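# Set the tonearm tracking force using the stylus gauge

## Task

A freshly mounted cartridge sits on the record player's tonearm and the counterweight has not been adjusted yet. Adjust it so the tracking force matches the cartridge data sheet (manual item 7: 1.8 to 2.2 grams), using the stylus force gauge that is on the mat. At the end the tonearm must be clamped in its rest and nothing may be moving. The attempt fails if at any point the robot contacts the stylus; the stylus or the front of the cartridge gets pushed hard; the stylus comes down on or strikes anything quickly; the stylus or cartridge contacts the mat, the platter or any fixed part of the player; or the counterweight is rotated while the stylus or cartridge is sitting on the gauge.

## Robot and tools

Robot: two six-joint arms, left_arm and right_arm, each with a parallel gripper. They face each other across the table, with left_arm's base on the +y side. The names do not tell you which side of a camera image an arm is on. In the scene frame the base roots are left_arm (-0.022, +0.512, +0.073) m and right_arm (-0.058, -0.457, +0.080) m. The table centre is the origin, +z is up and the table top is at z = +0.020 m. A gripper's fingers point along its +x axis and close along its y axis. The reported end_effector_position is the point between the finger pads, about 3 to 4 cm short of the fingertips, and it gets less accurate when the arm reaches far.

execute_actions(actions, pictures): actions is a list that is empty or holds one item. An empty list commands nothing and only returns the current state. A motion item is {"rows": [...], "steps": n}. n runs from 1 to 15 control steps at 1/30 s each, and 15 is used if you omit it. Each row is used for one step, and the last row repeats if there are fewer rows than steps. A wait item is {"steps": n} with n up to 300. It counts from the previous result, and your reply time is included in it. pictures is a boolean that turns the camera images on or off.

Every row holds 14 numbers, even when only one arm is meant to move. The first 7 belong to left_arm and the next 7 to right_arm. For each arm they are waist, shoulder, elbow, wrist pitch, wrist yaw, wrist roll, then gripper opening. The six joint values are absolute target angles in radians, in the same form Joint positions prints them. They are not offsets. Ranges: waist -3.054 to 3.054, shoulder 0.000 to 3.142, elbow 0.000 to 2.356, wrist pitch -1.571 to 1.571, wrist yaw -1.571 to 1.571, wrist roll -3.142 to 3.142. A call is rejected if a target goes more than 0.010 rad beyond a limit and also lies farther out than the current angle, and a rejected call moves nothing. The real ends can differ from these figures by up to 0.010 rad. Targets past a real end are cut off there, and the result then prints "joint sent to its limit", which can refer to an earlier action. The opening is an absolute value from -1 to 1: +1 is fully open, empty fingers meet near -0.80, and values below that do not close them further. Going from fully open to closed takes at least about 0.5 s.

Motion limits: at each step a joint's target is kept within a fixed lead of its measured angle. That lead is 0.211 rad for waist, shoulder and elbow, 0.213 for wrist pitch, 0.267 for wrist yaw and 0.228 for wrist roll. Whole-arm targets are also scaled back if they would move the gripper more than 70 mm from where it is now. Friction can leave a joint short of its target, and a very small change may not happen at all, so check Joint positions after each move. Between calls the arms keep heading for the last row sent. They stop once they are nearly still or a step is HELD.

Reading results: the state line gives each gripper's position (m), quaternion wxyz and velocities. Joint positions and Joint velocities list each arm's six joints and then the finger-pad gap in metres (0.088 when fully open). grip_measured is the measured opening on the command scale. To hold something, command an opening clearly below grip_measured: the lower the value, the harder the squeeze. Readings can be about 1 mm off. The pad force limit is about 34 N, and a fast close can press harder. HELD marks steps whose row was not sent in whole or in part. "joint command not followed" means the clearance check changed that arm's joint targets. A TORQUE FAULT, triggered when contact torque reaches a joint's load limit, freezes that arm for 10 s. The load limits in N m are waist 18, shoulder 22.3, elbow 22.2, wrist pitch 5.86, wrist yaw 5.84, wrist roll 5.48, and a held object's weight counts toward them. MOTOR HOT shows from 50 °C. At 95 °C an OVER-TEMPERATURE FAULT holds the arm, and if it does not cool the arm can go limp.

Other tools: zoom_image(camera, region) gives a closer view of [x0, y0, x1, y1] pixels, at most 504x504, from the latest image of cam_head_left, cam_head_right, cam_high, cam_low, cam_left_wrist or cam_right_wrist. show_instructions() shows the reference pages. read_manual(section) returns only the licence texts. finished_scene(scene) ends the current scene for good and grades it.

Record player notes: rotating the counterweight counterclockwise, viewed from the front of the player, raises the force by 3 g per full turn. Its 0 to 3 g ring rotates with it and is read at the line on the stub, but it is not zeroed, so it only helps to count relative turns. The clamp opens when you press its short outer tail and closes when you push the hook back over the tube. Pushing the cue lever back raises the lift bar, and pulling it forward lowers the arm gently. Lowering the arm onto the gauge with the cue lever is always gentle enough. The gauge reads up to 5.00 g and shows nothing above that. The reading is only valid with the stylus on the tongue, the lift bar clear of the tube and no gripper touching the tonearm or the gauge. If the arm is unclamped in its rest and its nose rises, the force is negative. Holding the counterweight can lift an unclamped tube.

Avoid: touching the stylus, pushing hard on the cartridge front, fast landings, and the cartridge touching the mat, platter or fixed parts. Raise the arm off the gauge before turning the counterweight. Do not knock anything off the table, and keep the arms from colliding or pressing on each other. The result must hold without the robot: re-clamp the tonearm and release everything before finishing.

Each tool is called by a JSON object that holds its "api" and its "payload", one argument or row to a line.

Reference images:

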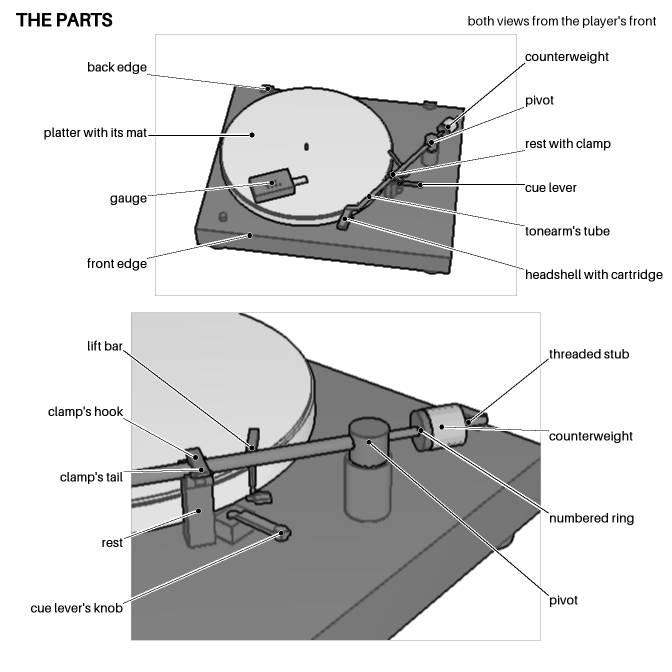

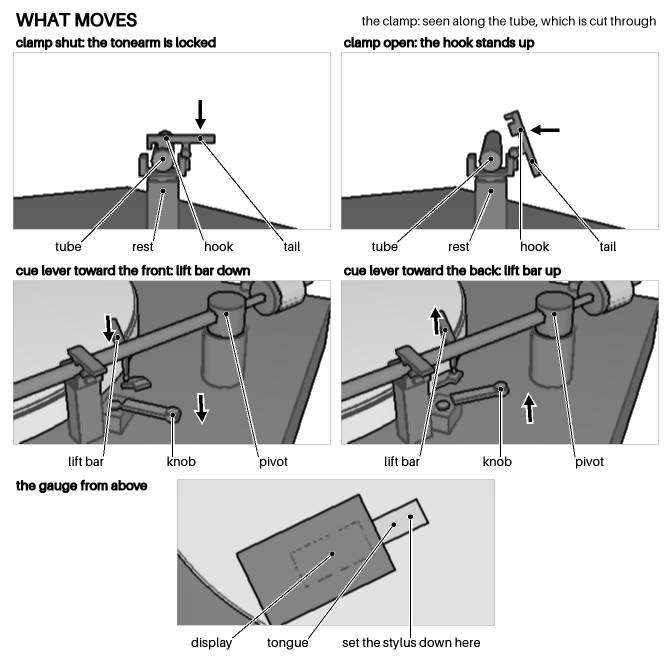

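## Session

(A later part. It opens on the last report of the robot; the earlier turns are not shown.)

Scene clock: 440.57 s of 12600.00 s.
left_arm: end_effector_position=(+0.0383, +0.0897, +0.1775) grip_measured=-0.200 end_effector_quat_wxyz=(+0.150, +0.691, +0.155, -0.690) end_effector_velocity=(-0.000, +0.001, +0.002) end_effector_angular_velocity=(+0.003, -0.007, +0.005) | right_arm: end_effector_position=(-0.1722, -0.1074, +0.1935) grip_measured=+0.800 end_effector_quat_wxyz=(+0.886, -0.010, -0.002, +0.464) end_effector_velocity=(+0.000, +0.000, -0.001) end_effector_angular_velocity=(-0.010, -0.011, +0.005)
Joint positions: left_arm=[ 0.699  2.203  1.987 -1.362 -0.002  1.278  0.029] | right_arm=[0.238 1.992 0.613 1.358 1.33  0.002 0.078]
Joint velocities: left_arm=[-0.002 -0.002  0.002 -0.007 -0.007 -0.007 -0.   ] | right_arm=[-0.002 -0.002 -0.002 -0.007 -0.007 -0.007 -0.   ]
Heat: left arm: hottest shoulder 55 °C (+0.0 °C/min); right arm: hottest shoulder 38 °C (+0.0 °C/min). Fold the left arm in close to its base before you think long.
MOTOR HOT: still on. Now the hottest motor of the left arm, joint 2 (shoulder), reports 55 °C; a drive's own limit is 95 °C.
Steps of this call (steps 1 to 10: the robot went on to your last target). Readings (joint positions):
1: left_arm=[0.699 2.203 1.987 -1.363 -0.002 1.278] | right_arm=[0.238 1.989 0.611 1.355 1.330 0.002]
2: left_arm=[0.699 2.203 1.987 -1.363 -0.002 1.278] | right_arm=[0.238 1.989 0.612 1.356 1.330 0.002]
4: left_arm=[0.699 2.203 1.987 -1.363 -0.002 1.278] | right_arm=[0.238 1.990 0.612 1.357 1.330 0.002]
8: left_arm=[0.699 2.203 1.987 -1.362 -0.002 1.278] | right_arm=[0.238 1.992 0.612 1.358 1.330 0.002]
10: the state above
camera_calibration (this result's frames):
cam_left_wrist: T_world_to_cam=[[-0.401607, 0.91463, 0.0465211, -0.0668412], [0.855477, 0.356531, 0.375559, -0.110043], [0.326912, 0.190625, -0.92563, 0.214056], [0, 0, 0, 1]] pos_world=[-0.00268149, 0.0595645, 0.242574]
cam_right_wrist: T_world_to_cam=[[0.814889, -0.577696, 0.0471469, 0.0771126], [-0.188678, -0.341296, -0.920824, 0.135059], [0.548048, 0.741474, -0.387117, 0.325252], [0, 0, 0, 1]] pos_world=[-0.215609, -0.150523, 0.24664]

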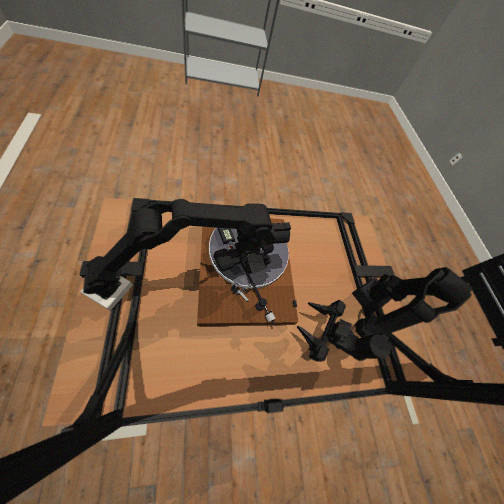

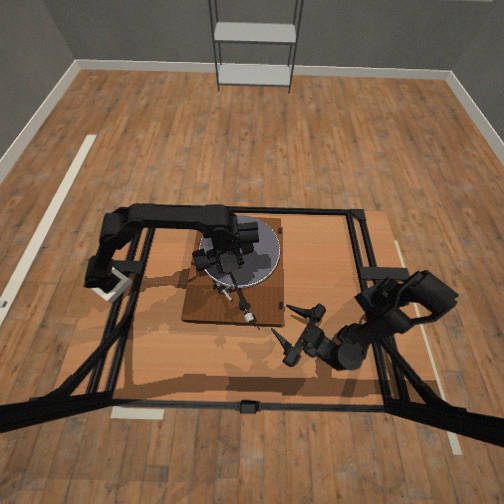

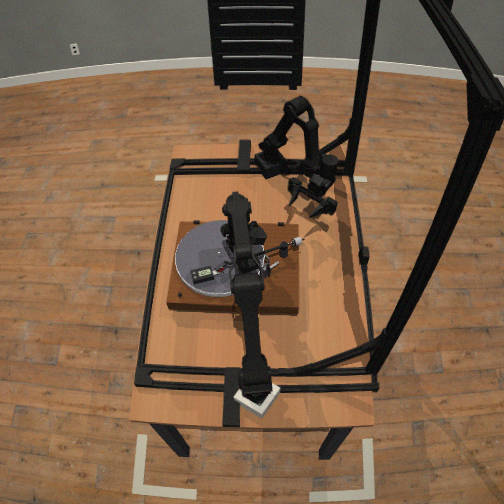

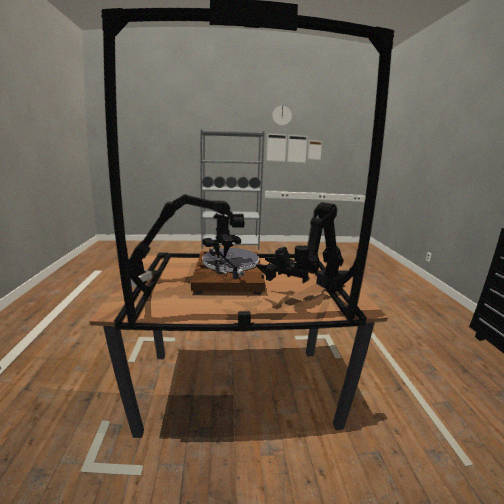

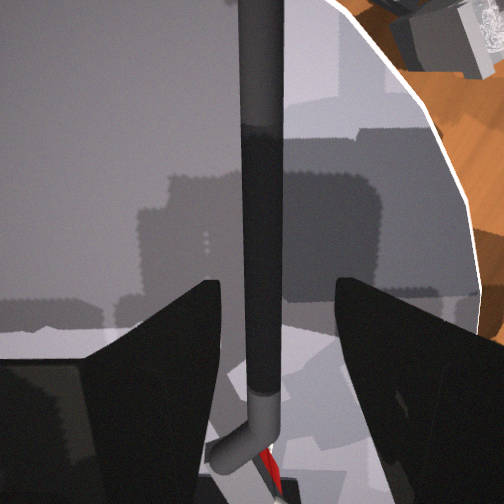

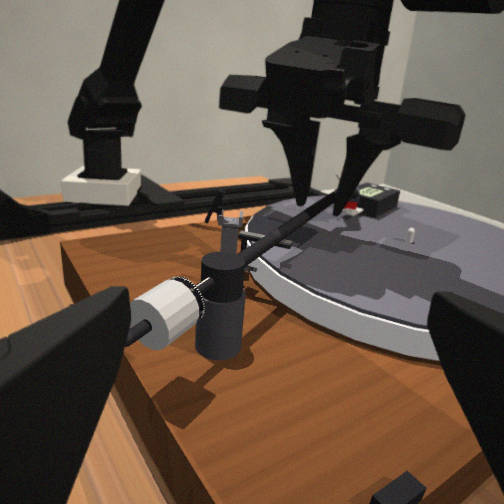

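{"api": "execute_actions", "payload": {
  "actions": [
    {"rows": [[0.701,2.203,1.965,-1.345,0,1.282,-0.2,0.239,2.0,0.62,1.36,1.33,0,0.8],[0.701,2.203,1.95,-1.33,0,1.282,-0.2,0.239,2.0,0.62,1.36,1.33,0,0.8],[0.701,2.203,1.937,-1.313,0,1.282,-0.2,0.239,2.0,0.62,1.36,1.33,0,0.8]], "steps": 15}
  ],
  "pictures": false
}}

{"api": "execute_actions", "payload": {
  "actions": [
    {"rows": [[0.701,2.203,1.937,-1.313,0,1.282,-0.3,0.239,2.0,0.62,1.36,1.33,0,0.8],[0.701,2.203,1.937,-1.313,0,1.282,-0.38,0.239,2.0,0.62,1.36,1.33,0,0.8],[0.701,2.203,1.937,-1.313,0,1.282,-0.45,0.239,2.0,0.62,1.36,1.33,0,0.8],[0.701,2.203,1.937,-1.313,0,1.282,-0.5,0.239,2.0,0.62,1.36,1.33,0,0.8],[0.701,2.203,1.937,-1.313,0,1.282,-0.54,0.239,2.0,0.62,1.36,1.33,0,0.8],[0.701,2.203,1.937,-1.313,0,1.282,-0.57,0.239,2.0,0.62,1.36,1.33,0,0.8],[0.701,2.203,1.937,-1.313,0,1.282,-0.60,0.239,2.0,0.62,1.36,1.33,0,0.8],[0.701,2.203,1.937,-1.313,0,1.282,-0.63,0.239,2.0,0.62,1.36,1.33,0,0.8],[0.701,2.203,1.937,-1.313,0,1.282,-0.66,0.239,2.0,0.62,1.36,1.33,0,0.8],[0.701,2.203,1.937,-1.313,0,1.282,-0.70,0.239,2.0,0.62,1.36,1.33,0,0.8]], "steps": 15}
  ],
  "pictures": false
}}

{"api": "execute_actions", "payload": {
  "actions": [
    {"rows": [[0.701,2.2,1.96,-1.325,0,1.282,-0.70,0.239,2.0,0.62,1.36,1.33,0,0.8],[0.701,2.2,1.972,-1.335,0,1.282,-0.70,0.239,2.0,0.62,1.36,1.33,0,0.8],[0.701,2.2,1.984,-1.345,0,1.282,-0.70,0.239,2.0,0.62,1.36,1.33,0,0.8],[0.701,2.2,1.996,-1.355,0,1.282,-0.70,0.239,2.0,0.62,1.36,1.33,0,0.8],[0.701,2.2,2.005,-1.362,0,1.282,-0.70,0.239,2.0,0.62,1.36,1.33,0,0.8]], "steps": 15}
  ]
}}

Scene clock: 453.97 s of 12600.00 s.
left_arm: end_effector_position=(+0.0384, +0.0886, +0.1671) grip_measured=-0.200 end_effector_quat_wxyz=(+0.152, +0.691, +0.153, -0.690) end_effector_velocity=(-0.000, +0.002, +0.002) end_effector_angular_velocity=(+0.003, -0.007, +0.005) | right_arm: end_effector_position=(-0.1722, -0.1074, +0.1933) grip_measured=+0.800 end_effector_quat_wxyz=(+0.886, -0.010, -0.002, +0.464) end_effector_velocity=(+0.000, +0.000, +0.001) end_effector_angular_velocity=(+0.001, -0.001, +0.005)
Joint positions: left_arm=[ 0.699  2.203  1.946 -1.316 -0.002  1.278  0.029] | right_arm=[0.238 1.993 0.613 1.358 1.33  0.002 0.078]
Joint velocities: left_arm=[-0.002 -0.007 -0.002 -0.007 -0.007 -0.007 -0.   ] | right_arm=[-0.002 -0.002 -0.002  0.007 -0.007 -0.007 -0.   ]
Heat: left arm: hottest shoulder 57 °C (+2.0 °C/min); right arm: hottest shoulder 38 °C (+0.0 °C/min). Fold the left arm in close to its base before you think long.
MOTOR HOT: still on. Now the hottest motor of the left arm, joint 2 (shoulder), reports 57 °C; a drive's own limit is 95 °C.
Steps of this call (steps 1 to 15: the robot went on to your last target; steps 16 to 90: nothing new was sent; then 9.90 s passed at rest; steps 91 to 105: all 15 steps of this action). Readings (joint positions):
91: left_arm=[0.699 2.203 1.984 -1.358 -0.002 1.278] | right_arm=[0.238 1.992 0.613 1.358 1.330 0.002]
92: left_arm=[0.699 2.203 1.979 -1.350 -0.002 1.278] | right_arm=[0.238 1.992 0.613 1.358 1.330 0.002]
94: left_arm=[0.699 2.203 1.965 -1.332 -0.002 1.278] | right_arm=[0.238 1.992 0.613 1.358 1.330 0.002]
98: left_arm=[0.699 2.203 1.947 -1.320 -0.002 1.278] | right_arm=[0.238 1.992 0.613 1.358 1.330 0.002]
105: the state above

Scene clock: 454.47 s of 12600.00 s.
left_arm: end_effector_position=(+0.0392, +0.0875, +0.1671) grip_measured=-0.627 end_effector_quat_wxyz=(+0.155, +0.691, +0.152, -0.690) end_effector_velocity=(-0.005, +0.002, -0.002) end_effector_angular_velocity=(+0.011, +0.009, +0.015) | right_arm: end_effector_position=(-0.1722, -0.1074, +0.1933) grip_measured=+0.800 end_effector_quat_wxyz=(+0.886, -0.010, -0.002, +0.464) end_effector_velocity=(-0.001, +0.002, -0.001) end_effector_angular_velocity=(-0.002, +0.002, +0.019)
Joint positions: left_arm=[ 0.7    2.203  1.946 -1.31  -0.002  1.276  0.008] | right_arm=[0.238 1.993 0.613 1.358 1.33  0.002 0.078]
Joint velocities: left_arm=[-0.007  0.002 -0.002 -0.007  0.007 -0.022 -0.   ] | right_arm=[-0.002 -0.002 -0.002 -0.007 -0.022  0.007 -0.   ]
Heat: left arm: hottest shoulder 57 °C (+2.0 °C/min); right arm: hottest shoulder 38 °C (+0.0 °C/min). Fold the left arm in close to its base before you think long.
MOTOR HOT: still on. Now the hottest motor of the left arm, joint 2 (shoulder), reports 57 °C; a drive's own limit is 95 °C.
Steps of this call (steps 1 to 15: all 15 steps of this action). Readings (joint positions):
1: left_arm=[0.699 2.203 1.946 -1.315 -0.002 1.278] | right_arm=[0.238 1.993 0.613 1.358 1.330 0.002]
2: left_arm=[0.699 2.203 1.946 -1.315 -0.002 1.278] | right_arm=[0.238 1.993 0.613 1.358 1.330 0.002]
4: left_arm=[0.699 2.203 1.946 -1.315 -0.002 1.278] | right_arm=[0.238 1.993 0.613 1.358 1.330 0.002]
8: left_arm=[0.699 2.203 1.946 -1.314 -0.002 1.278] | right_arm=[0.238 1.993 0.613 1.358 1.330 0.002]
15: the state above

Scene clock: 454.97 s of 12600.00 s.
left_arm: end_effector_position=(+0.0384, +0.0873, +0.1760) grip_measured=-0.628 end_effector_quat_wxyz=(+0.154, +0.691, +0.155, -0.689) end_effector_velocity=(-0.001, +0.004, +0.004) end_effector_angular_velocity=(+0.013, -0.006, +0.005) | right_arm: end_effector_position=(-0.1722, -0.1073, +0.1933) grip_measured=+0.800 end_effector_quat_wxyz=(+0.886, -0.010, -0.002, +0.464) end_effector_velocity=(-0.001, +0.002, -0.001) end_effector_angular_velocity=(-0.010, -0.011, +0.020)
Joint positions: left_arm=[ 0.698  2.208  1.989 -1.353 -0.002  1.272  0.008] | right_arm=[0.238 1.993 0.613 1.358 1.33  0.002 0.078]
Joint velocities: left_arm=[-0.002 -0.007  0.002 -0.022 -0.007 -0.007 -0.   ] | right_arm=[-0.002 -0.002 -0.002 -0.007 -0.022 -0.007 -0.   ]
Heat: left arm: hottest shoulder 58 °C (+3.0 °C/min); right arm: hottest shoulder 38 °C (+0.0 °C/min). Fold the left arm in close to its base before you think long.
MOTOR HOT: still on. Now the hottest motor of the left arm, joint 2 (shoulder), reports 58 °C; a drive's own limit is 95 °C.
Steps of this call (steps 1 to 15: all 15 steps of this action). Readings (joint positions):
1: left_arm=[0.700 2.203 1.946 -1.310 -0.002 1.276] | right_arm=[0.238 1.993 0.613 1.358 1.330 0.002]
2: left_arm=[0.700 2.203 1.948 -1.312 -0.002 1.276] | right_arm=[0.238 1.993 0.613 1.358 1.330 0.002]
4: left_arm=[0.699 2.205 1.960 -1.324 -0.002 1.273] | right_arm=[0.238 1.993 0.613 1.358 1.330 0.002]
8: left_arm=[0.698 2.208 1.982 -1.347 -0.002 1.272] | right_arm=[0.238 1.993 0.613 1.358 1.330 0.002]
15: the state above
camera_calibration (this result's frames):
cam_left_wrist: T_world_to_cam=[[-0.406207, 0.912887, 0.040427, -0.0631116], [0.853078, 0.362995, 0.374824, -0.109056], [0.327497, 0.186744, -0.926214, 0.213456], [0, 0, 0, 1]] pos_world=[-0.00250906, 0.0573391, 0.241134]
cam_right_wrist: T_world_to_cam=[[0.814889, -0.577696, 0.0471469, 0.0772122], [-0.188678, -0.341296, -0.920824, 0.134958], [0.548048, 0.741474, -0.387117, 0.325186], [0, 0, 0, 1]] pos_world=[-0.215673, -0.150451, 0.246518]

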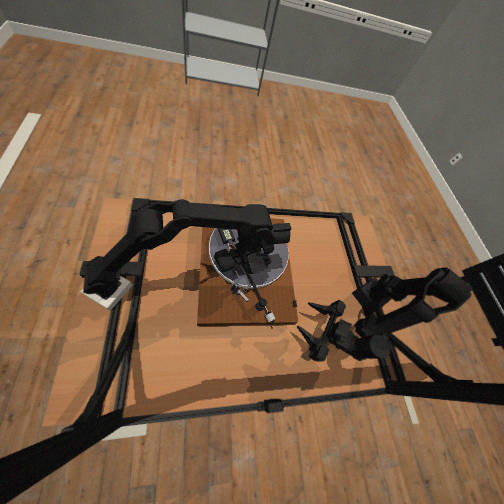

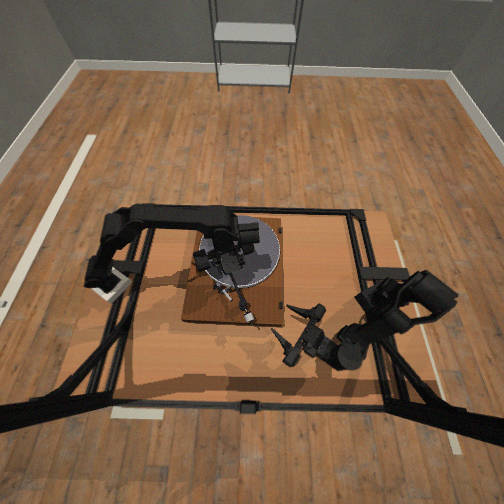

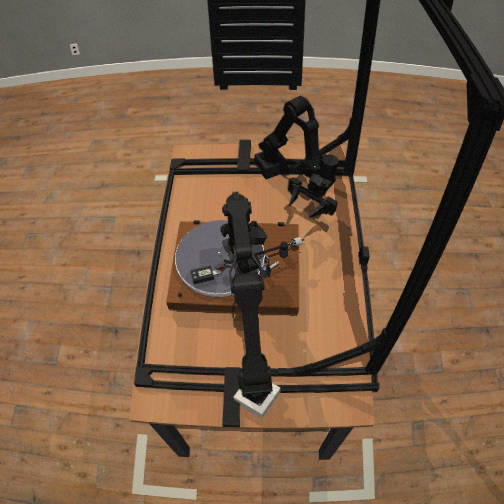

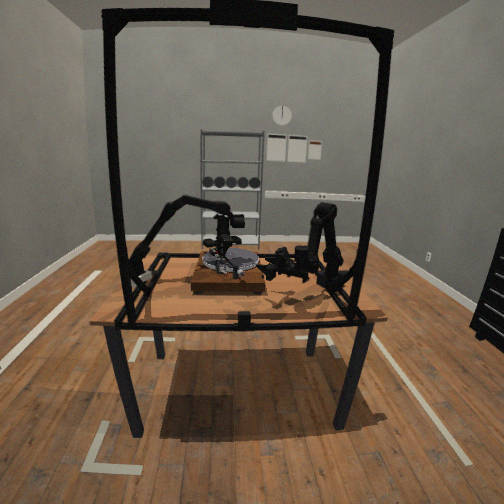

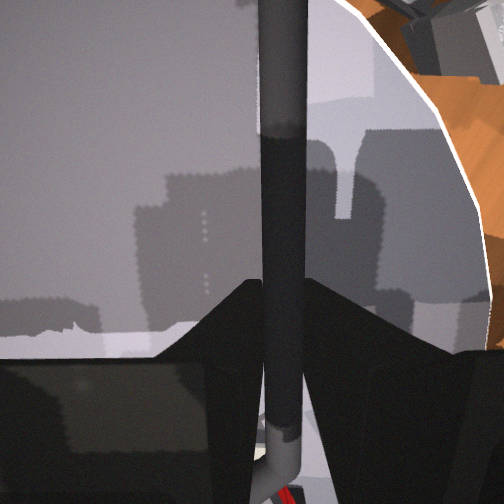

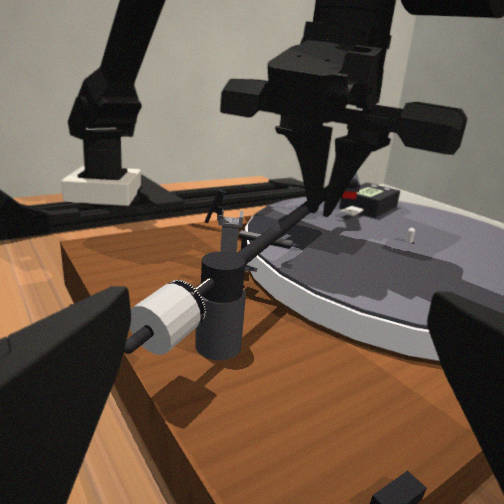

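{"api": "execute_actions", "payload": {
  "actions": [
    {"rows":[[0.697,2.188,1.984,-1.355,0,1.264,-0.7,0.239,2.0,0.62,1.36,1.33,0,0.8],[0.694,2.175,1.963,-1.348,0,1.245,-0.7,0.239,2.0,0.62,1.36,1.33,0,0.8],[0.69,2.163,1.942,-1.34,0,1.227,-0.7,0.239,2.0,0.62,1.36,1.33,0,0.8],[0.687,2.15,1.921,-1.333,0,1.208,-0.7,0.239,2.0,0.62,1.36,1.33,0,0.8],[0.683,2.138,1.90,-1.326,0,1.19,-0.7,0.239,2.0,0.62,1.36,1.33,0,0.8],[0.680,2.128,1.885,-1.321,0,1.17,-0.7,0.239,2.0,0.62,1.36,1.33,0,0.8],[0.677,2.118,1.87,-1.315,0,1.15,-0.7,0.239,2.0,0.62,1.36,1.33,0,0.8],[0.674,2.108,1.854,-1.31,0,1.129,-0.7,0.239,2.0,0.62,1.36,1.33,0,0.8],[0.671,2.098,1.839,-1.304,0,1.108,-0.7,0.239,2.0,0.62,1.36,1.33,0,0.8],[0.669,2.088,1.824,-1.299,0,1.088,-0.7,0.239,2.0,0.62,1.36,1.33,0,0.8],[0.666,2.078,1.808,-1.294,0,1.068,-0.7,0.239,2.0,0.62,1.36,1.33,0,0.8],[0.663,2.068,1.793,-1.288,0,1.047,-0.7,0.239,2.0,0.62,1.36,1.33,0,0.8],[0.660,2.058,1.778,-1.283,0,1.027,-0.7,0.239,2.0,0.62,1.36,1.33,0,0.8]],"steps":15}
  ],
  "pictures": false
}}

{"api": "execute_actions", "payload": {
  "actions": [
    {"rows":[[0.655,2.048,1.764,-1.278,0,1.003,-0.7,0.239,2.0,0.62,1.36,1.33,0,0.8],[0.651,2.039,1.749,-1.274,0,0.978,-0.7,0.239,2.0,0.62,1.36,1.33,0,0.8],[0.646,2.029,1.735,-1.269,0,0.954,-0.7,0.239,2.0,0.62,1.36,1.33,0,0.8],[0.642,2.019,1.72,-1.264,0,0.929,-0.7,0.239,2.0,0.62,1.36,1.33,0,0.8],[0.637,2.009,1.706,-1.259,0,0.905,-0.7,0.239,2.0,0.62,1.36,1.33,0,0.8],[0.633,2.0,1.691,-1.255,0,0.88,-0.7,0.239,2.0,0.62,1.36,1.33,0,0.8],[0.628,1.99,1.677,-1.25,0,0.856,-0.7,0.239,2.0,0.62,1.36,1.33,0,0.8],[0.622,1.983,1.667,-1.247,0,0.83,-0.7,0.239,2.0,0.62,1.36,1.33,0,0.8],[0.616,1.977,1.656,-1.245,0,0.804,-0.7,0.239,2.0,0.62,1.36,1.33,0,0.8],[0.61,1.97,1.646,-1.242,0,0.778,-0.7,0.239,2.0,0.62,1.36,1.33,0,0.8],[0.604,1.963,1.636,-1.24,0,0.753,-0.7,0.239,2.0,0.62,1.36,1.33,0,0.8],[0.598,1.956,1.626,-1.237,0,0.727,-0.7,0.239,2.0,0.62,1.36,1.33,0,0.8],[0.592,1.95,1.615,-1.235,0,0.701,-0.7,0.239,2.0,0.62,1.36,1.33,0,0.8],[0.586,1.943,1.605,-1.232,0,0.675,-0.7,0.239,2.0,0.62,1.36,1.33,0,0.8]],"steps":15}
  ]
}}

Scene clock: 499.80 s of 12600.00 s.
left_arm: end_effector_position=(+0.0229, +0.1128, +0.1771) grip_measured=-0.628 end_effector_quat_wxyz=(+0.220, +0.673, +0.222, -0.671) end_effector_velocity=(-0.019, +0.034, -0.002) end_effector_angular_velocity=(+0.014, -0.021, +0.210) | right_arm: end_effector_position=(-0.1722, -0.1073, +0.1932) grip_measured=+0.800 end_effector_quat_wxyz=(+0.886, -0.010, -0.002, +0.464) end_effector_velocity=(+0.000, +0.000, -0.001) end_effector_angular_velocity=(-0.018, -0.023, +0.005)
Joint positions: left_arm=[ 0.669  2.087  1.804 -1.29  -0.002  1.047  0.008] | right_arm=[0.238 1.993 0.613 1.358 1.33  0.002 0.078]
Joint velocities: left_arm=[-0.046 -0.139 -0.217  0.066 -0.022 -0.256  0.   ] | right_arm=[-0.002 -0.002 -0.002 -0.007 -0.007 -0.022 -0.   ]
Heat: left arm: hottest shoulder 64 °C (+9.0 °C/min); right arm: hottest shoulder 38 °C (+0.0 °C/min). Fold the left arm in close to its base before you think long.
MOTOR HOT: still on. Now the hottest motor of the left arm, joint 2 (shoulder), reports 64 °C; a drive's own limit is 95 °C.
Steps of this call (steps 1 to 15: the robot went on to your last target; steps 16 to 90: nothing new was sent; then 41.33 s passed at rest; steps 91 to 105: all 15 steps of this action). Readings (joint positions):
91: left_arm=[0.698 2.208 1.993 -1.356 -0.002 1.273] | right_arm=[0.238 1.993 0.613 1.358 1.330 0.002]
92: left_arm=[0.698 2.206 1.991 -1.355 -0.002 1.270] | right_arm=[0.238 1.993 0.613 1.358 1.330 0.002]
94: left_arm=[0.696 2.192 1.967 -1.347 -0.001 1.246] | right_arm=[0.238 1.993 0.613 1.358 1.330 0.002]
98: left_arm=[0.687 2.151 1.902 -1.323 -0.001 1.174] | right_arm=[0.238 1.993 0.613 1.358 1.330 0.002]
105: the state above

Scene clock: 500.30 s of 12600.00 s.
left_arm: end_effector_position=(-0.0052, +0.1413, +0.1769) grip_measured=-0.629 end_effector_quat_wxyz=(+0.304, +0.639, +0.310, -0.635) end_effector_velocity=(-0.051, +0.051, +0.001) end_effector_angular_velocity=(+0.056, -0.025, +0.425) | right_arm: end_effector_position=(-0.1722, -0.1073, +0.1932) grip_measured=+0.800 end_effector_quat_wxyz=(+0.886, -0.010, -0.002, +0.464) end_effector_velocity=(+0.002, +0.001, -0.004) end_effector_angular_velocity=(-0.024, -0.024, +0.000)
Joint positions: left_arm=[ 0.602  1.969  1.629 -1.241 -0.002  0.717  0.008] | right_arm=[0.238 1.993 0.613 1.358 1.33  0.002 0.078]
Joint velocities: left_arm=[-0.139 -0.164 -0.227  0.007 -0.022 -0.564 -0.   ] | right_arm=[-0.007  0.002 -0.002 -0.022 -0.007 -0.007 -0.   ]
Heat: left arm: hottest shoulder 64 °C (+9.1 °C/min); right arm: hottest shoulder 38 °C (+0.0 °C/min). Fold the left arm in close to its base before you think long.
MOTOR HOT: still on. Now the hottest motor of the left arm, joint 2 (shoulder), reports 64 °C; a drive's own limit is 95 °C.
Steps of this call (steps 1 to 15: all 15 steps of this action). Readings (joint positions):
1: left_arm=[0.667 2.082 1.795 -1.287 -0.002 1.037] | right_arm=[0.238 1.993 0.613 1.358 1.330 0.002]
2: left_arm=[0.664 2.075 1.785 -1.283 -0.002 1.021] | right_arm=[0.238 1.993 0.613 1.358 1.330 0.002]
4: left_arm=[0.657 2.059 1.760 -1.276 -0.002 0.981] | right_arm=[0.238 1.993 0.613 1.358 1.330 0.002]
8: left_arm=[0.640 2.022 1.705 -1.259 -0.002 0.889] | right_arm=[0.238 1.993 0.613 1.358 1.330 0.002]
15: the state above
camera_calibration (this result's frames):
cam_left_wrist: T_world_to_cam=[[-0.768568, 0.63817, 0.0451804, -0.0940374], [0.603965, 0.700452, 0.380255, -0.141768], [0.21102, 0.319539, -0.923778, 0.198733], [0, 0, 0, 1]] pos_world=[-0.0285882, 0.0958105, 0.241741]
cam_right_wrist: T_world_to_cam=[[0.814877, -0.577683, 0.0475179, 0.077149], [-0.188445, -0.341559, -0.920774, 0.13485], [0.548146, 0.741364, -0.387191, 0.325157], [0, 0, 0, 1]] pos_world=[-0.215689, -0.150433, 0.246398]

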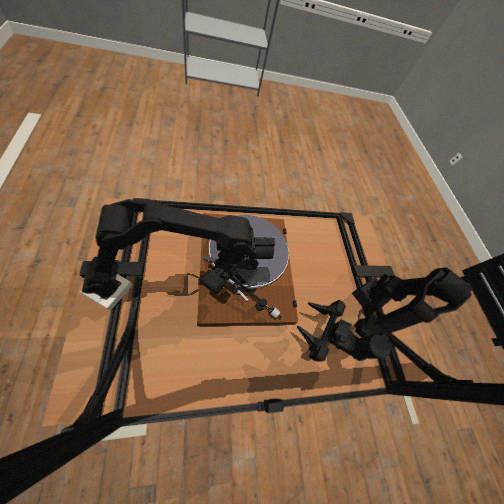

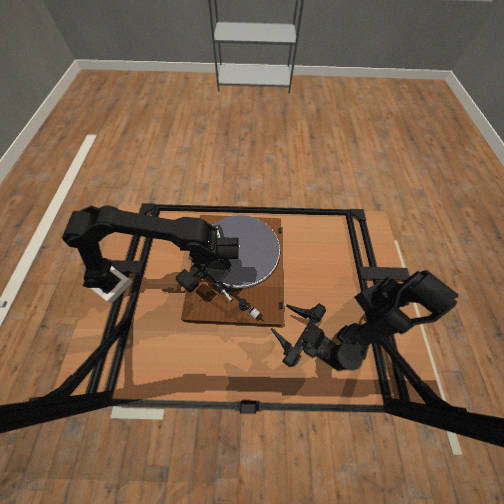

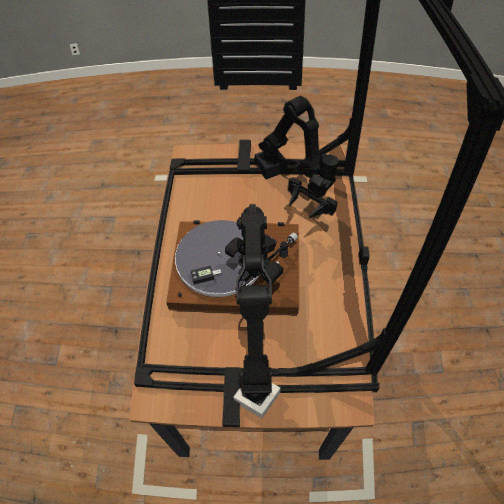

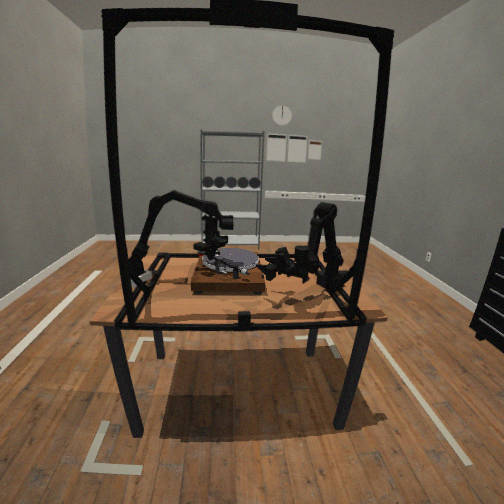

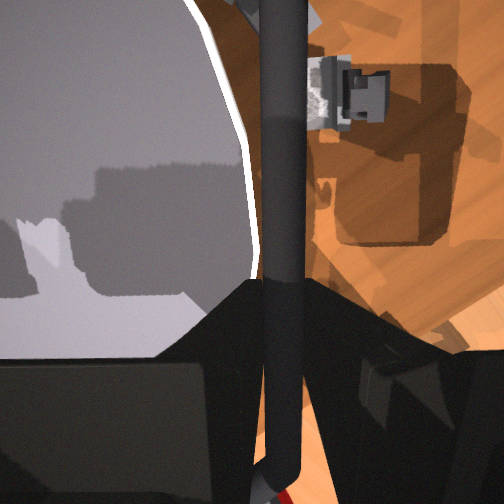

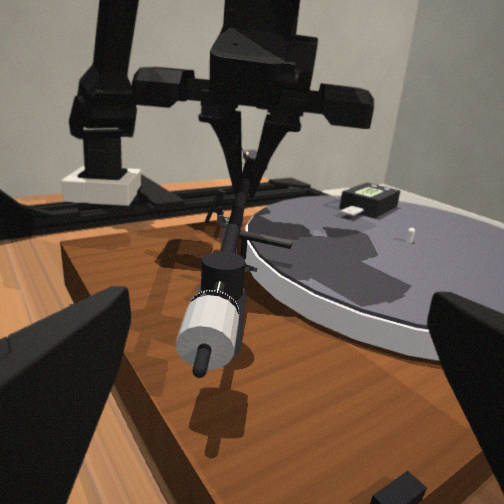

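{"api": "execute_actions", "payload": {
  "actions": [
    {"steps":15}
  ]
}}

Scene clock: 501.03 s of 12600.00 s.
left_arm: end_effector_position=(-0.0086, +0.1440, +0.1769) grip_measured=-0.629 end_effector_quat_wxyz=(+0.314, +0.634, +0.320, -0.630) end_effector_velocity=(+0.002, -0.002, +0.001) end_effector_angular_velocity=(-0.011, -0.022, +0.005) | right_arm: end_effector_position=(-0.1723, -0.1073, +0.1933) grip_measured=+0.800 end_effector_quat_wxyz=(+0.886, -0.010, -0.002, +0.464) end_effector_velocity=(+0.001, +0.000, +0.002) end_effector_angular_velocity=(+0.013, +0.014, -0.010)
Joint positions: left_arm=[ 0.593  1.957  1.613 -1.236 -0.002  0.678  0.008] | right_arm=[0.238 1.993 0.613 1.358 1.33  0.002 0.078]
Joint velocities: left_arm=[-0.002 -0.002  0.002  0.007 -0.022 -0.007 -0.   ] | right_arm=[-0.002 -0.002  0.002  0.007  0.007  0.007 -0.   ]
Heat: left arm: hottest shoulder 64 °C (+8.1 °C/min); right arm: hottest shoulder 38 °C (+0.0 °C/min). Fold the left arm in close to its base before you think long.
MOTOR HOT: still on. Now the hottest motor of the left arm, joint 2 (shoulder), reports 64 °C; a drive's own limit is 95 °C.
Steps of this call (steps 1 to 22: the robot went on to your last target). Readings (joint positions):
1: left_arm=[0.599 1.965 1.624 -1.240 -0.002 0.704] | right_arm=[0.238 1.993 0.613 1.358 1.330 0.002]
2: left_arm=[0.597 1.962 1.620 -1.239 -0.002 0.695] | right_arm=[0.238 1.993 0.613 1.358 1.330 0.002]
4: left_arm=[0.595 1.959 1.616 -1.237 -0.002 0.687] | right_arm=[0.238 1.993 0.613 1.358 1.330 0.002]
8: left_arm=[0.593 1.957 1.614 -1.236 -0.002 0.680] | right_arm=[0.238 1.993 0.613 1.358 1.330 0.002]
22: the state above
camera_calibration (this result's frames):
cam_left_wrist: T_world_to_cam=[[-0.78748, 0.614746, 0.0443019, -0.0950309], [0.582291, 0.718493, 0.380401, -0.144352], [0.202019, 0.325355, -0.92376, 0.197596], [0, 0, 0, 1]] pos_world=[-0.0306984, 0.0978468, 0.241653]
cam_right_wrist: T_world_to_cam=[[0.814889, -0.577696, 0.0471469, 0.0773035], [-0.188678, -0.341296, -0.920824, 0.134932], [0.548048, 0.741474, -0.387117, 0.325152], [0, 0, 0, 1]] pos_world=[-0.215734, -0.150382, 0.246476]

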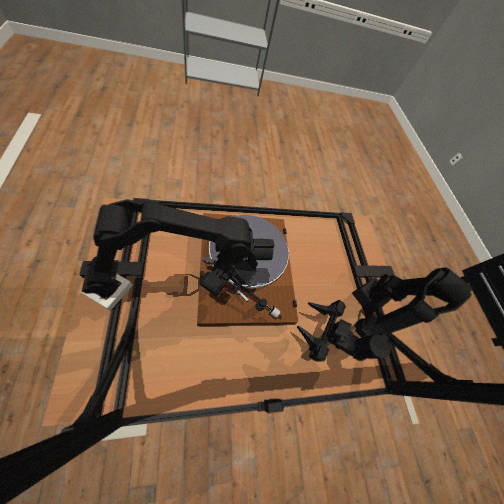

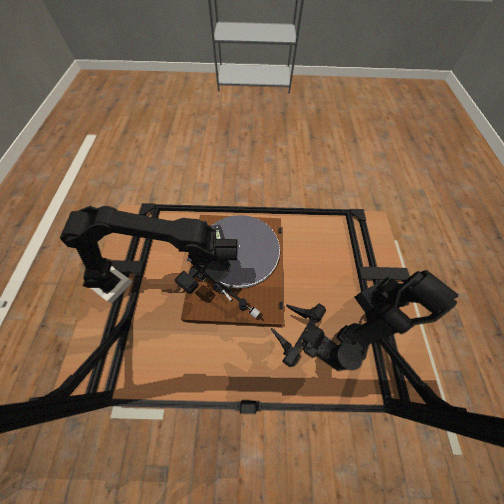

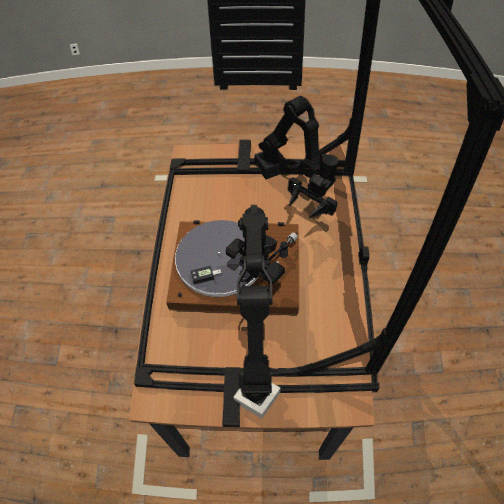

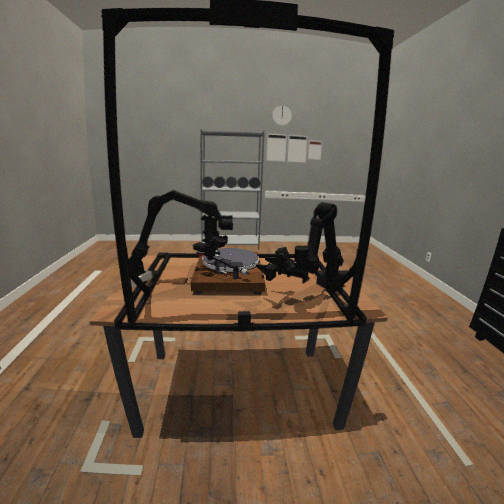

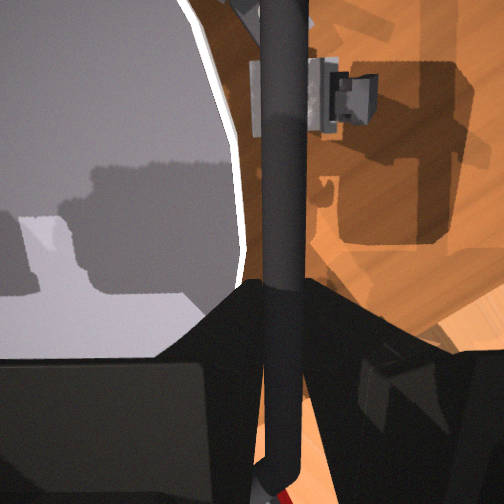

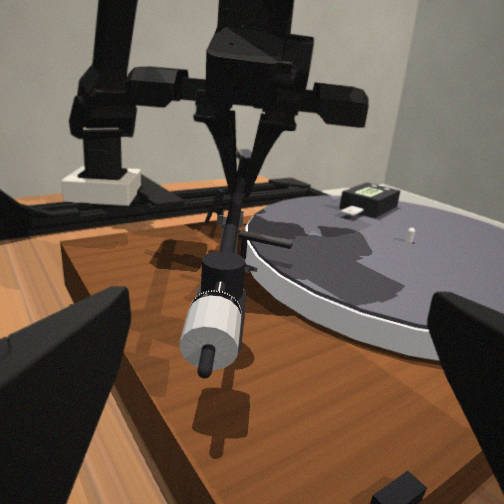

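{"api": "execute_actions", "payload": {
  "actions": [
    {"rows":[[0.582,1.938,1.6,-1.23,0,0.665,-0.7,0.239,2.0,0.62,1.36,1.33,0,0.8],[0.578,1.932,1.594,-1.228,0,0.655,-0.7,0.239,2.0,0.62,1.36,1.33,0,0.8]],"steps":15}
  ]
}}

Scene clock: 503.77 s of 12600.00 s.
left_arm: end_effector_position=(-0.0107, +0.1456, +0.1773) grip_measured=-0.629 end_effector_quat_wxyz=(+0.320, +0.632, +0.323, -0.627) end_effector_velocity=(+0.000, +0.003, -0.001) end_effector_angular_velocity=(+0.012, -0.007, -0.010) | right_arm: end_effector_position=(-0.1723, -0.1073, +0.1932) grip_measured=+0.800 end_effector_quat_wxyz=(+0.886, -0.010, -0.002, +0.464) end_effector_velocity=(+0.001, +0.000, +0.001) end_effector_angular_velocity=(+0.002, +0.004, -0.010)
Joint positions: left_arm=[ 0.587  1.948  1.602 -1.231 -0.004  0.656  0.008] | right_arm=[0.238 1.993 0.613 1.358 1.33  0.002 0.078]
Joint velocities: left_arm=[-0.002 -0.002 -0.007 -0.007 -0.007  0.007  0.   ] | right_arm=[-0.002 -0.002  0.002 -0.007  0.007  0.007 -0.   ]
Heat: left arm: hottest shoulder 64 °C (+8.1 °C/min); right arm: hottest shoulder 38 °C (+0.0 °C/min). Fold the left arm in close to its base before you think long.
MOTOR HOT: still on. Now the hottest motor of the left arm, joint 2 (shoulder), reports 64 °C; a drive's own limit is 95 °C.
Steps of this call (steps 1 to 15: the robot went on to your last target; steps 16 to 67: nothing new was sent; steps 68 to 82: all 15 steps of this action). Readings (joint positions):
68: left_arm=[0.593 1.956 1.612 -1.235 -0.002 0.676] | right_arm=[0.238 1.993 0.613 1.358 1.330 0.002]
69: left_arm=[0.591 1.954 1.609 -1.234 -0.002 0.671] | right_arm=[0.238 1.993 0.613 1.358 1.330 0.002]
71: left_arm=[0.589 1.951 1.605 -1.232 -0.003 0.661] | right_arm=[0.238 1.993 0.613 1.358 1.330 0.002]
75: left_arm=[0.587 1.948 1.602 -1.231 -0.003 0.657] | right_arm=[0.238 1.993 0.613 1.358 1.330 0.002]
82: the state above
camera_calibration (this result's frames):
cam_left_wrist: T_world_to_cam=[[-0.797284, 0.602189, 0.0413058, -0.0954241], [0.570164, 0.728887, 0.378996, -0.145785], [0.19812, 0.325718, -0.924476, 0.197937], [0, 0, 0, 1]] pos_world=[-0.0321742, 0.0992522, 0.242181]
cam_right_wrist: T_world_to_cam=[[0.814863, -0.577671, 0.0478989, 0.0771657], [-0.188156, -0.34176, -0.920759, 0.134849], [0.548266, 0.741281, -0.38718, 0.325133], [0, 0, 0, 1]] pos_world=[-0.215766, -0.150353, 0.246352]

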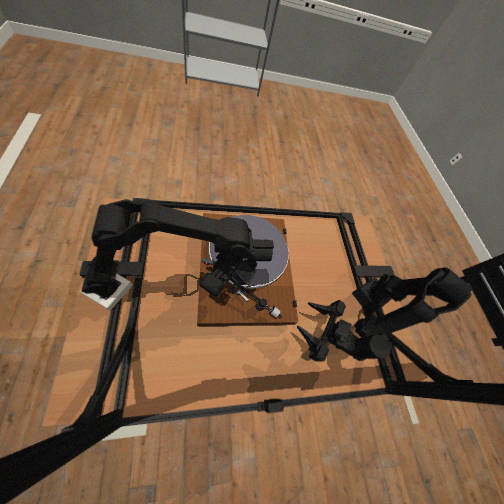

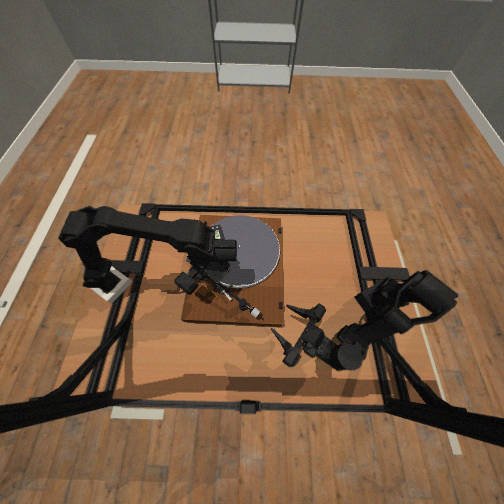

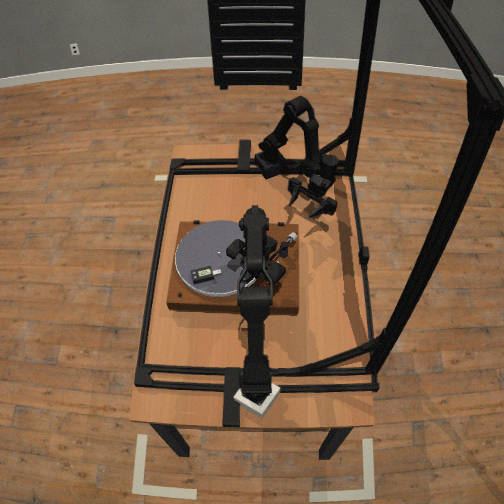

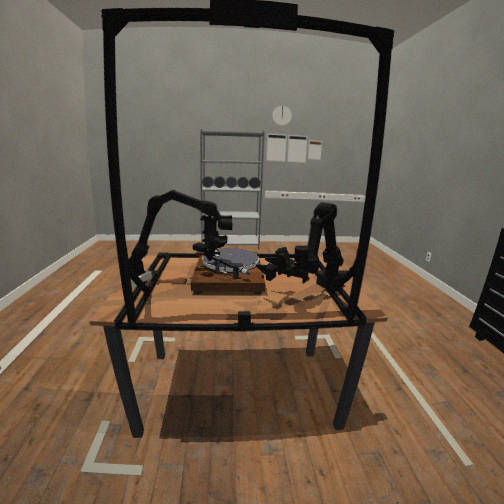

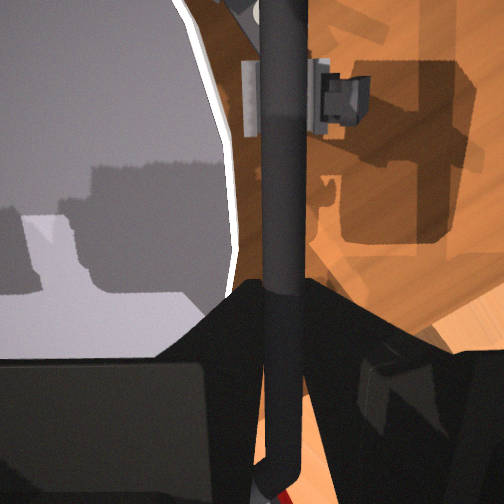

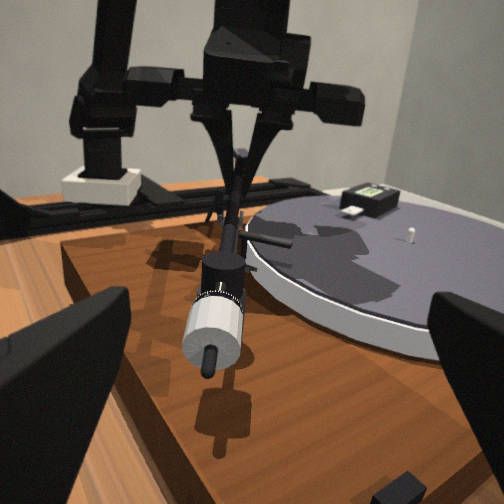

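Centred. Lower.

{"api": "execute_actions", "payload": {
  "actions": [
    {"rows":[[0.58,1.94,1.59,-1.22,0,0.656,-0.7,0.239,2.0,0.62,1.36,1.33,0,0.8],[0.58,1.94,1.586,-1.216,0,0.656,-0.7,0.239,2.0,0.62,1.36,1.33,0,0.8],[0.58,1.94,1.582,-1.212,0,0.656,-0.7,0.239,2.0,0.62,1.36,1.33,0,0.8],[0.58,1.94,1.578,-1.208,0,0.656,-0.7,0.239,2.0,0.62,1.36,1.33,0,0.8],[0.58,1.94,1.574,-1.204,0,0.656,-0.7,0.239,2.0,0.62,1.36,1.33,0,0.8],[0.58,1.94,1.57,-1.2,0,0.656,-0.7,0.239,2.0,0.62,1.36,1.33,0,0.8],[0.58,1.94,1.566,-1.196,0,0.656,-0.7,0.239,2.0,0.62,1.36,1.33,0,0.8],[0.58,1.94,1.562,-1.192,0,0.656,-0.7,0.239,2.0,0.62,1.36,1.33,0,0.8],[0.58,1.94,1.558,-1.188,0,0.656,-0.7,0.239,2.0,0.62,1.36,1.33,0,0.8]],"steps":15}
  ]
}}

Scene clock: 509.37 s of 12600.00 s.
left_arm: end_effector_position=(-0.0103, +0.1462, +0.1722) grip_measured=-0.630 end_effector_quat_wxyz=(+0.324, +0.630, +0.321, -0.629) end_effector_velocity=(+0.000, +0.003, -0.003) end_effector_angular_velocity=(+0.007, -0.007, +0.020) | right_arm: end_effector_position=(-0.1724, -0.1072, +0.1931) grip_measured=+0.800 end_effector_quat_wxyz=(+0.886, -0.010, -0.002, +0.464) end_effector_velocity=(+0.000, +0.000, -0.001) end_effector_angular_velocity=(-0.010, -0.011, +0.005)
Joint positions: left_arm=[ 0.588  1.94   1.57  -1.198 -0.004  0.656  0.008] | right_arm=[0.238 1.994 0.614 1.358 1.33  0.002 0.078]
Joint velocities: left_arm=[-0.002 -0.002 -0.017  0.007 -0.007 -0.022 -0.   ] | right_arm=[-0.002 -0.002 -0.002 -0.007 -0.007 -0.007 -0.   ]
Heat: left arm: hottest shoulder 64 °C (+7.0 °C/min); right arm: hottest shoulder 39 °C (+1.0 °C/min). Fold the left arm in close to its base before you think long.
MOTOR HOT: still on. Now the hottest motor of the left arm, joint 2 (shoulder), reports 64 °C; a drive's own limit is 95 °C.
Steps of this call (steps 1 to 15: the robot went on to your last target; steps 16 to 90: nothing new was sent; then 2.10 s passed at rest; steps 91 to 105: all 15 steps of this action). Readings (joint positions):
91: left_arm=[0.587 1.946 1.601 -1.230 -0.004 0.656] | right_arm=[0.238 1.993 0.614 1.358 1.330 0.002]
92: left_arm=[0.587 1.946 1.599 -1.229 -0.004 0.656] | right_arm=[0.238 1.993 0.614 1.358 1.330 0.002]
94: left_arm=[0.587 1.945 1.595 -1.224 -0.004 0.656] | right_arm=[0.238 1.993 0.614 1.358 1.330 0.002]
98: left_arm=[0.587 1.941 1.582 -1.211 -0.004 0.655] | right_arm=[0.238 1.993 0.614 1.358 1.330 0.002]
105: the state above
camera_calibration (this result's frames):
cam_left_wrist: T_world_to_cam=[[-0.797985, 0.601655, 0.0350932, -0.094118], [0.569211, 0.733261, 0.371923, -0.143978], [0.198037, 0.316765, -0.9276, 0.194863], [0, 0, 0, 1]] pos_world=[-0.0317407, 0.100475, 0.237606]
cam_right_wrist: T_world_to_cam=[[0.814863, -0.577671, 0.0478989, 0.077257], [-0.188156, -0.34176, -0.920759, 0.134823], [0.548266, 0.741281, -0.38718, 0.3251], [0, 0, 0, 1]] pos_world=[-0.215827, -0.150284, 0.246311]

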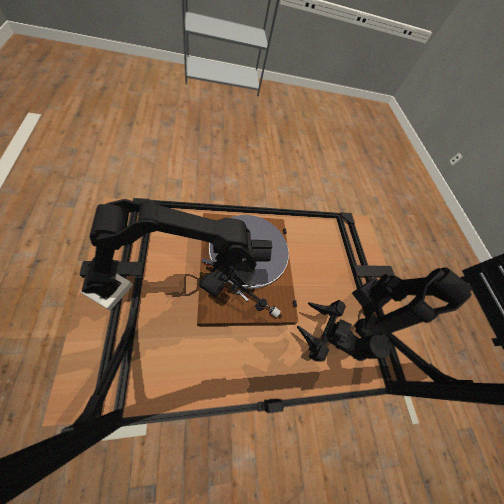

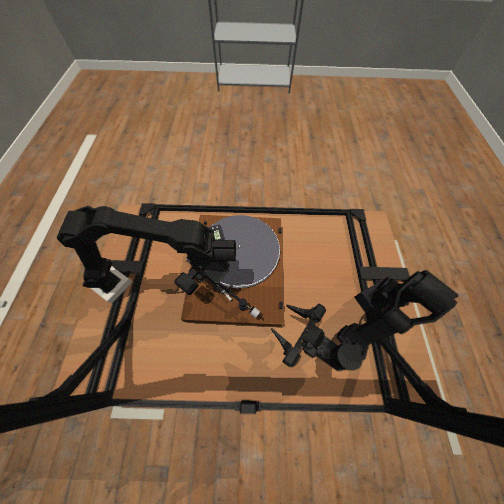

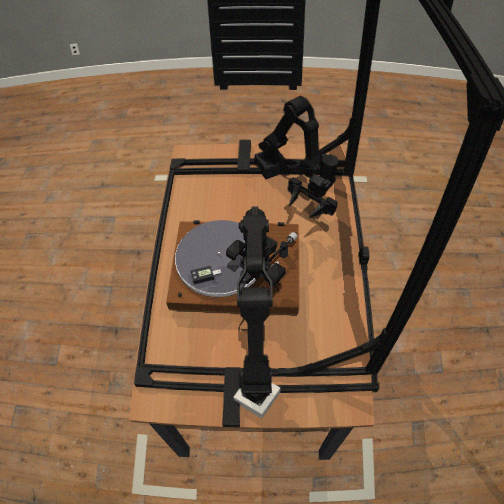

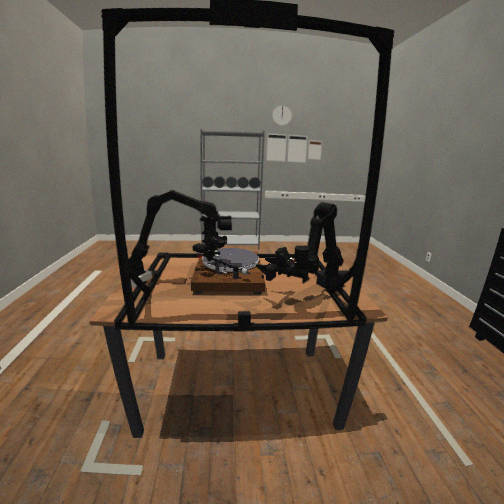

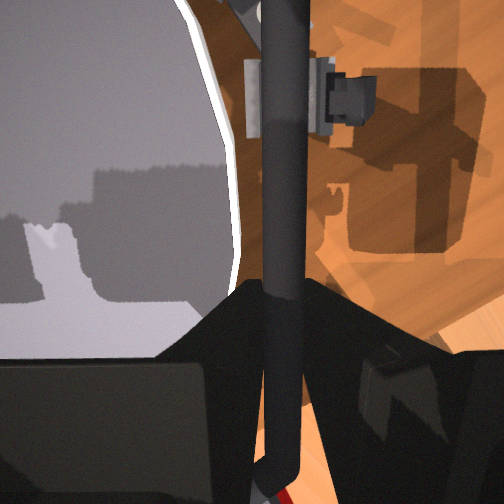

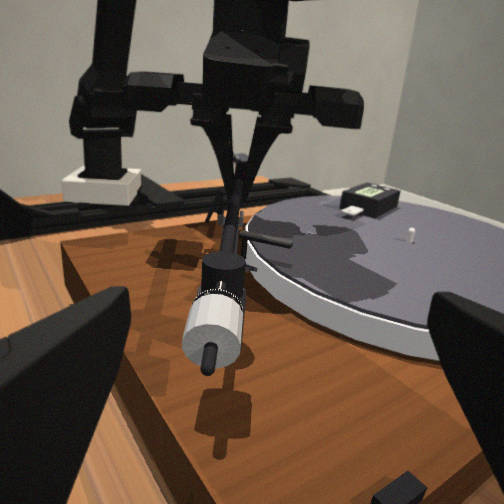

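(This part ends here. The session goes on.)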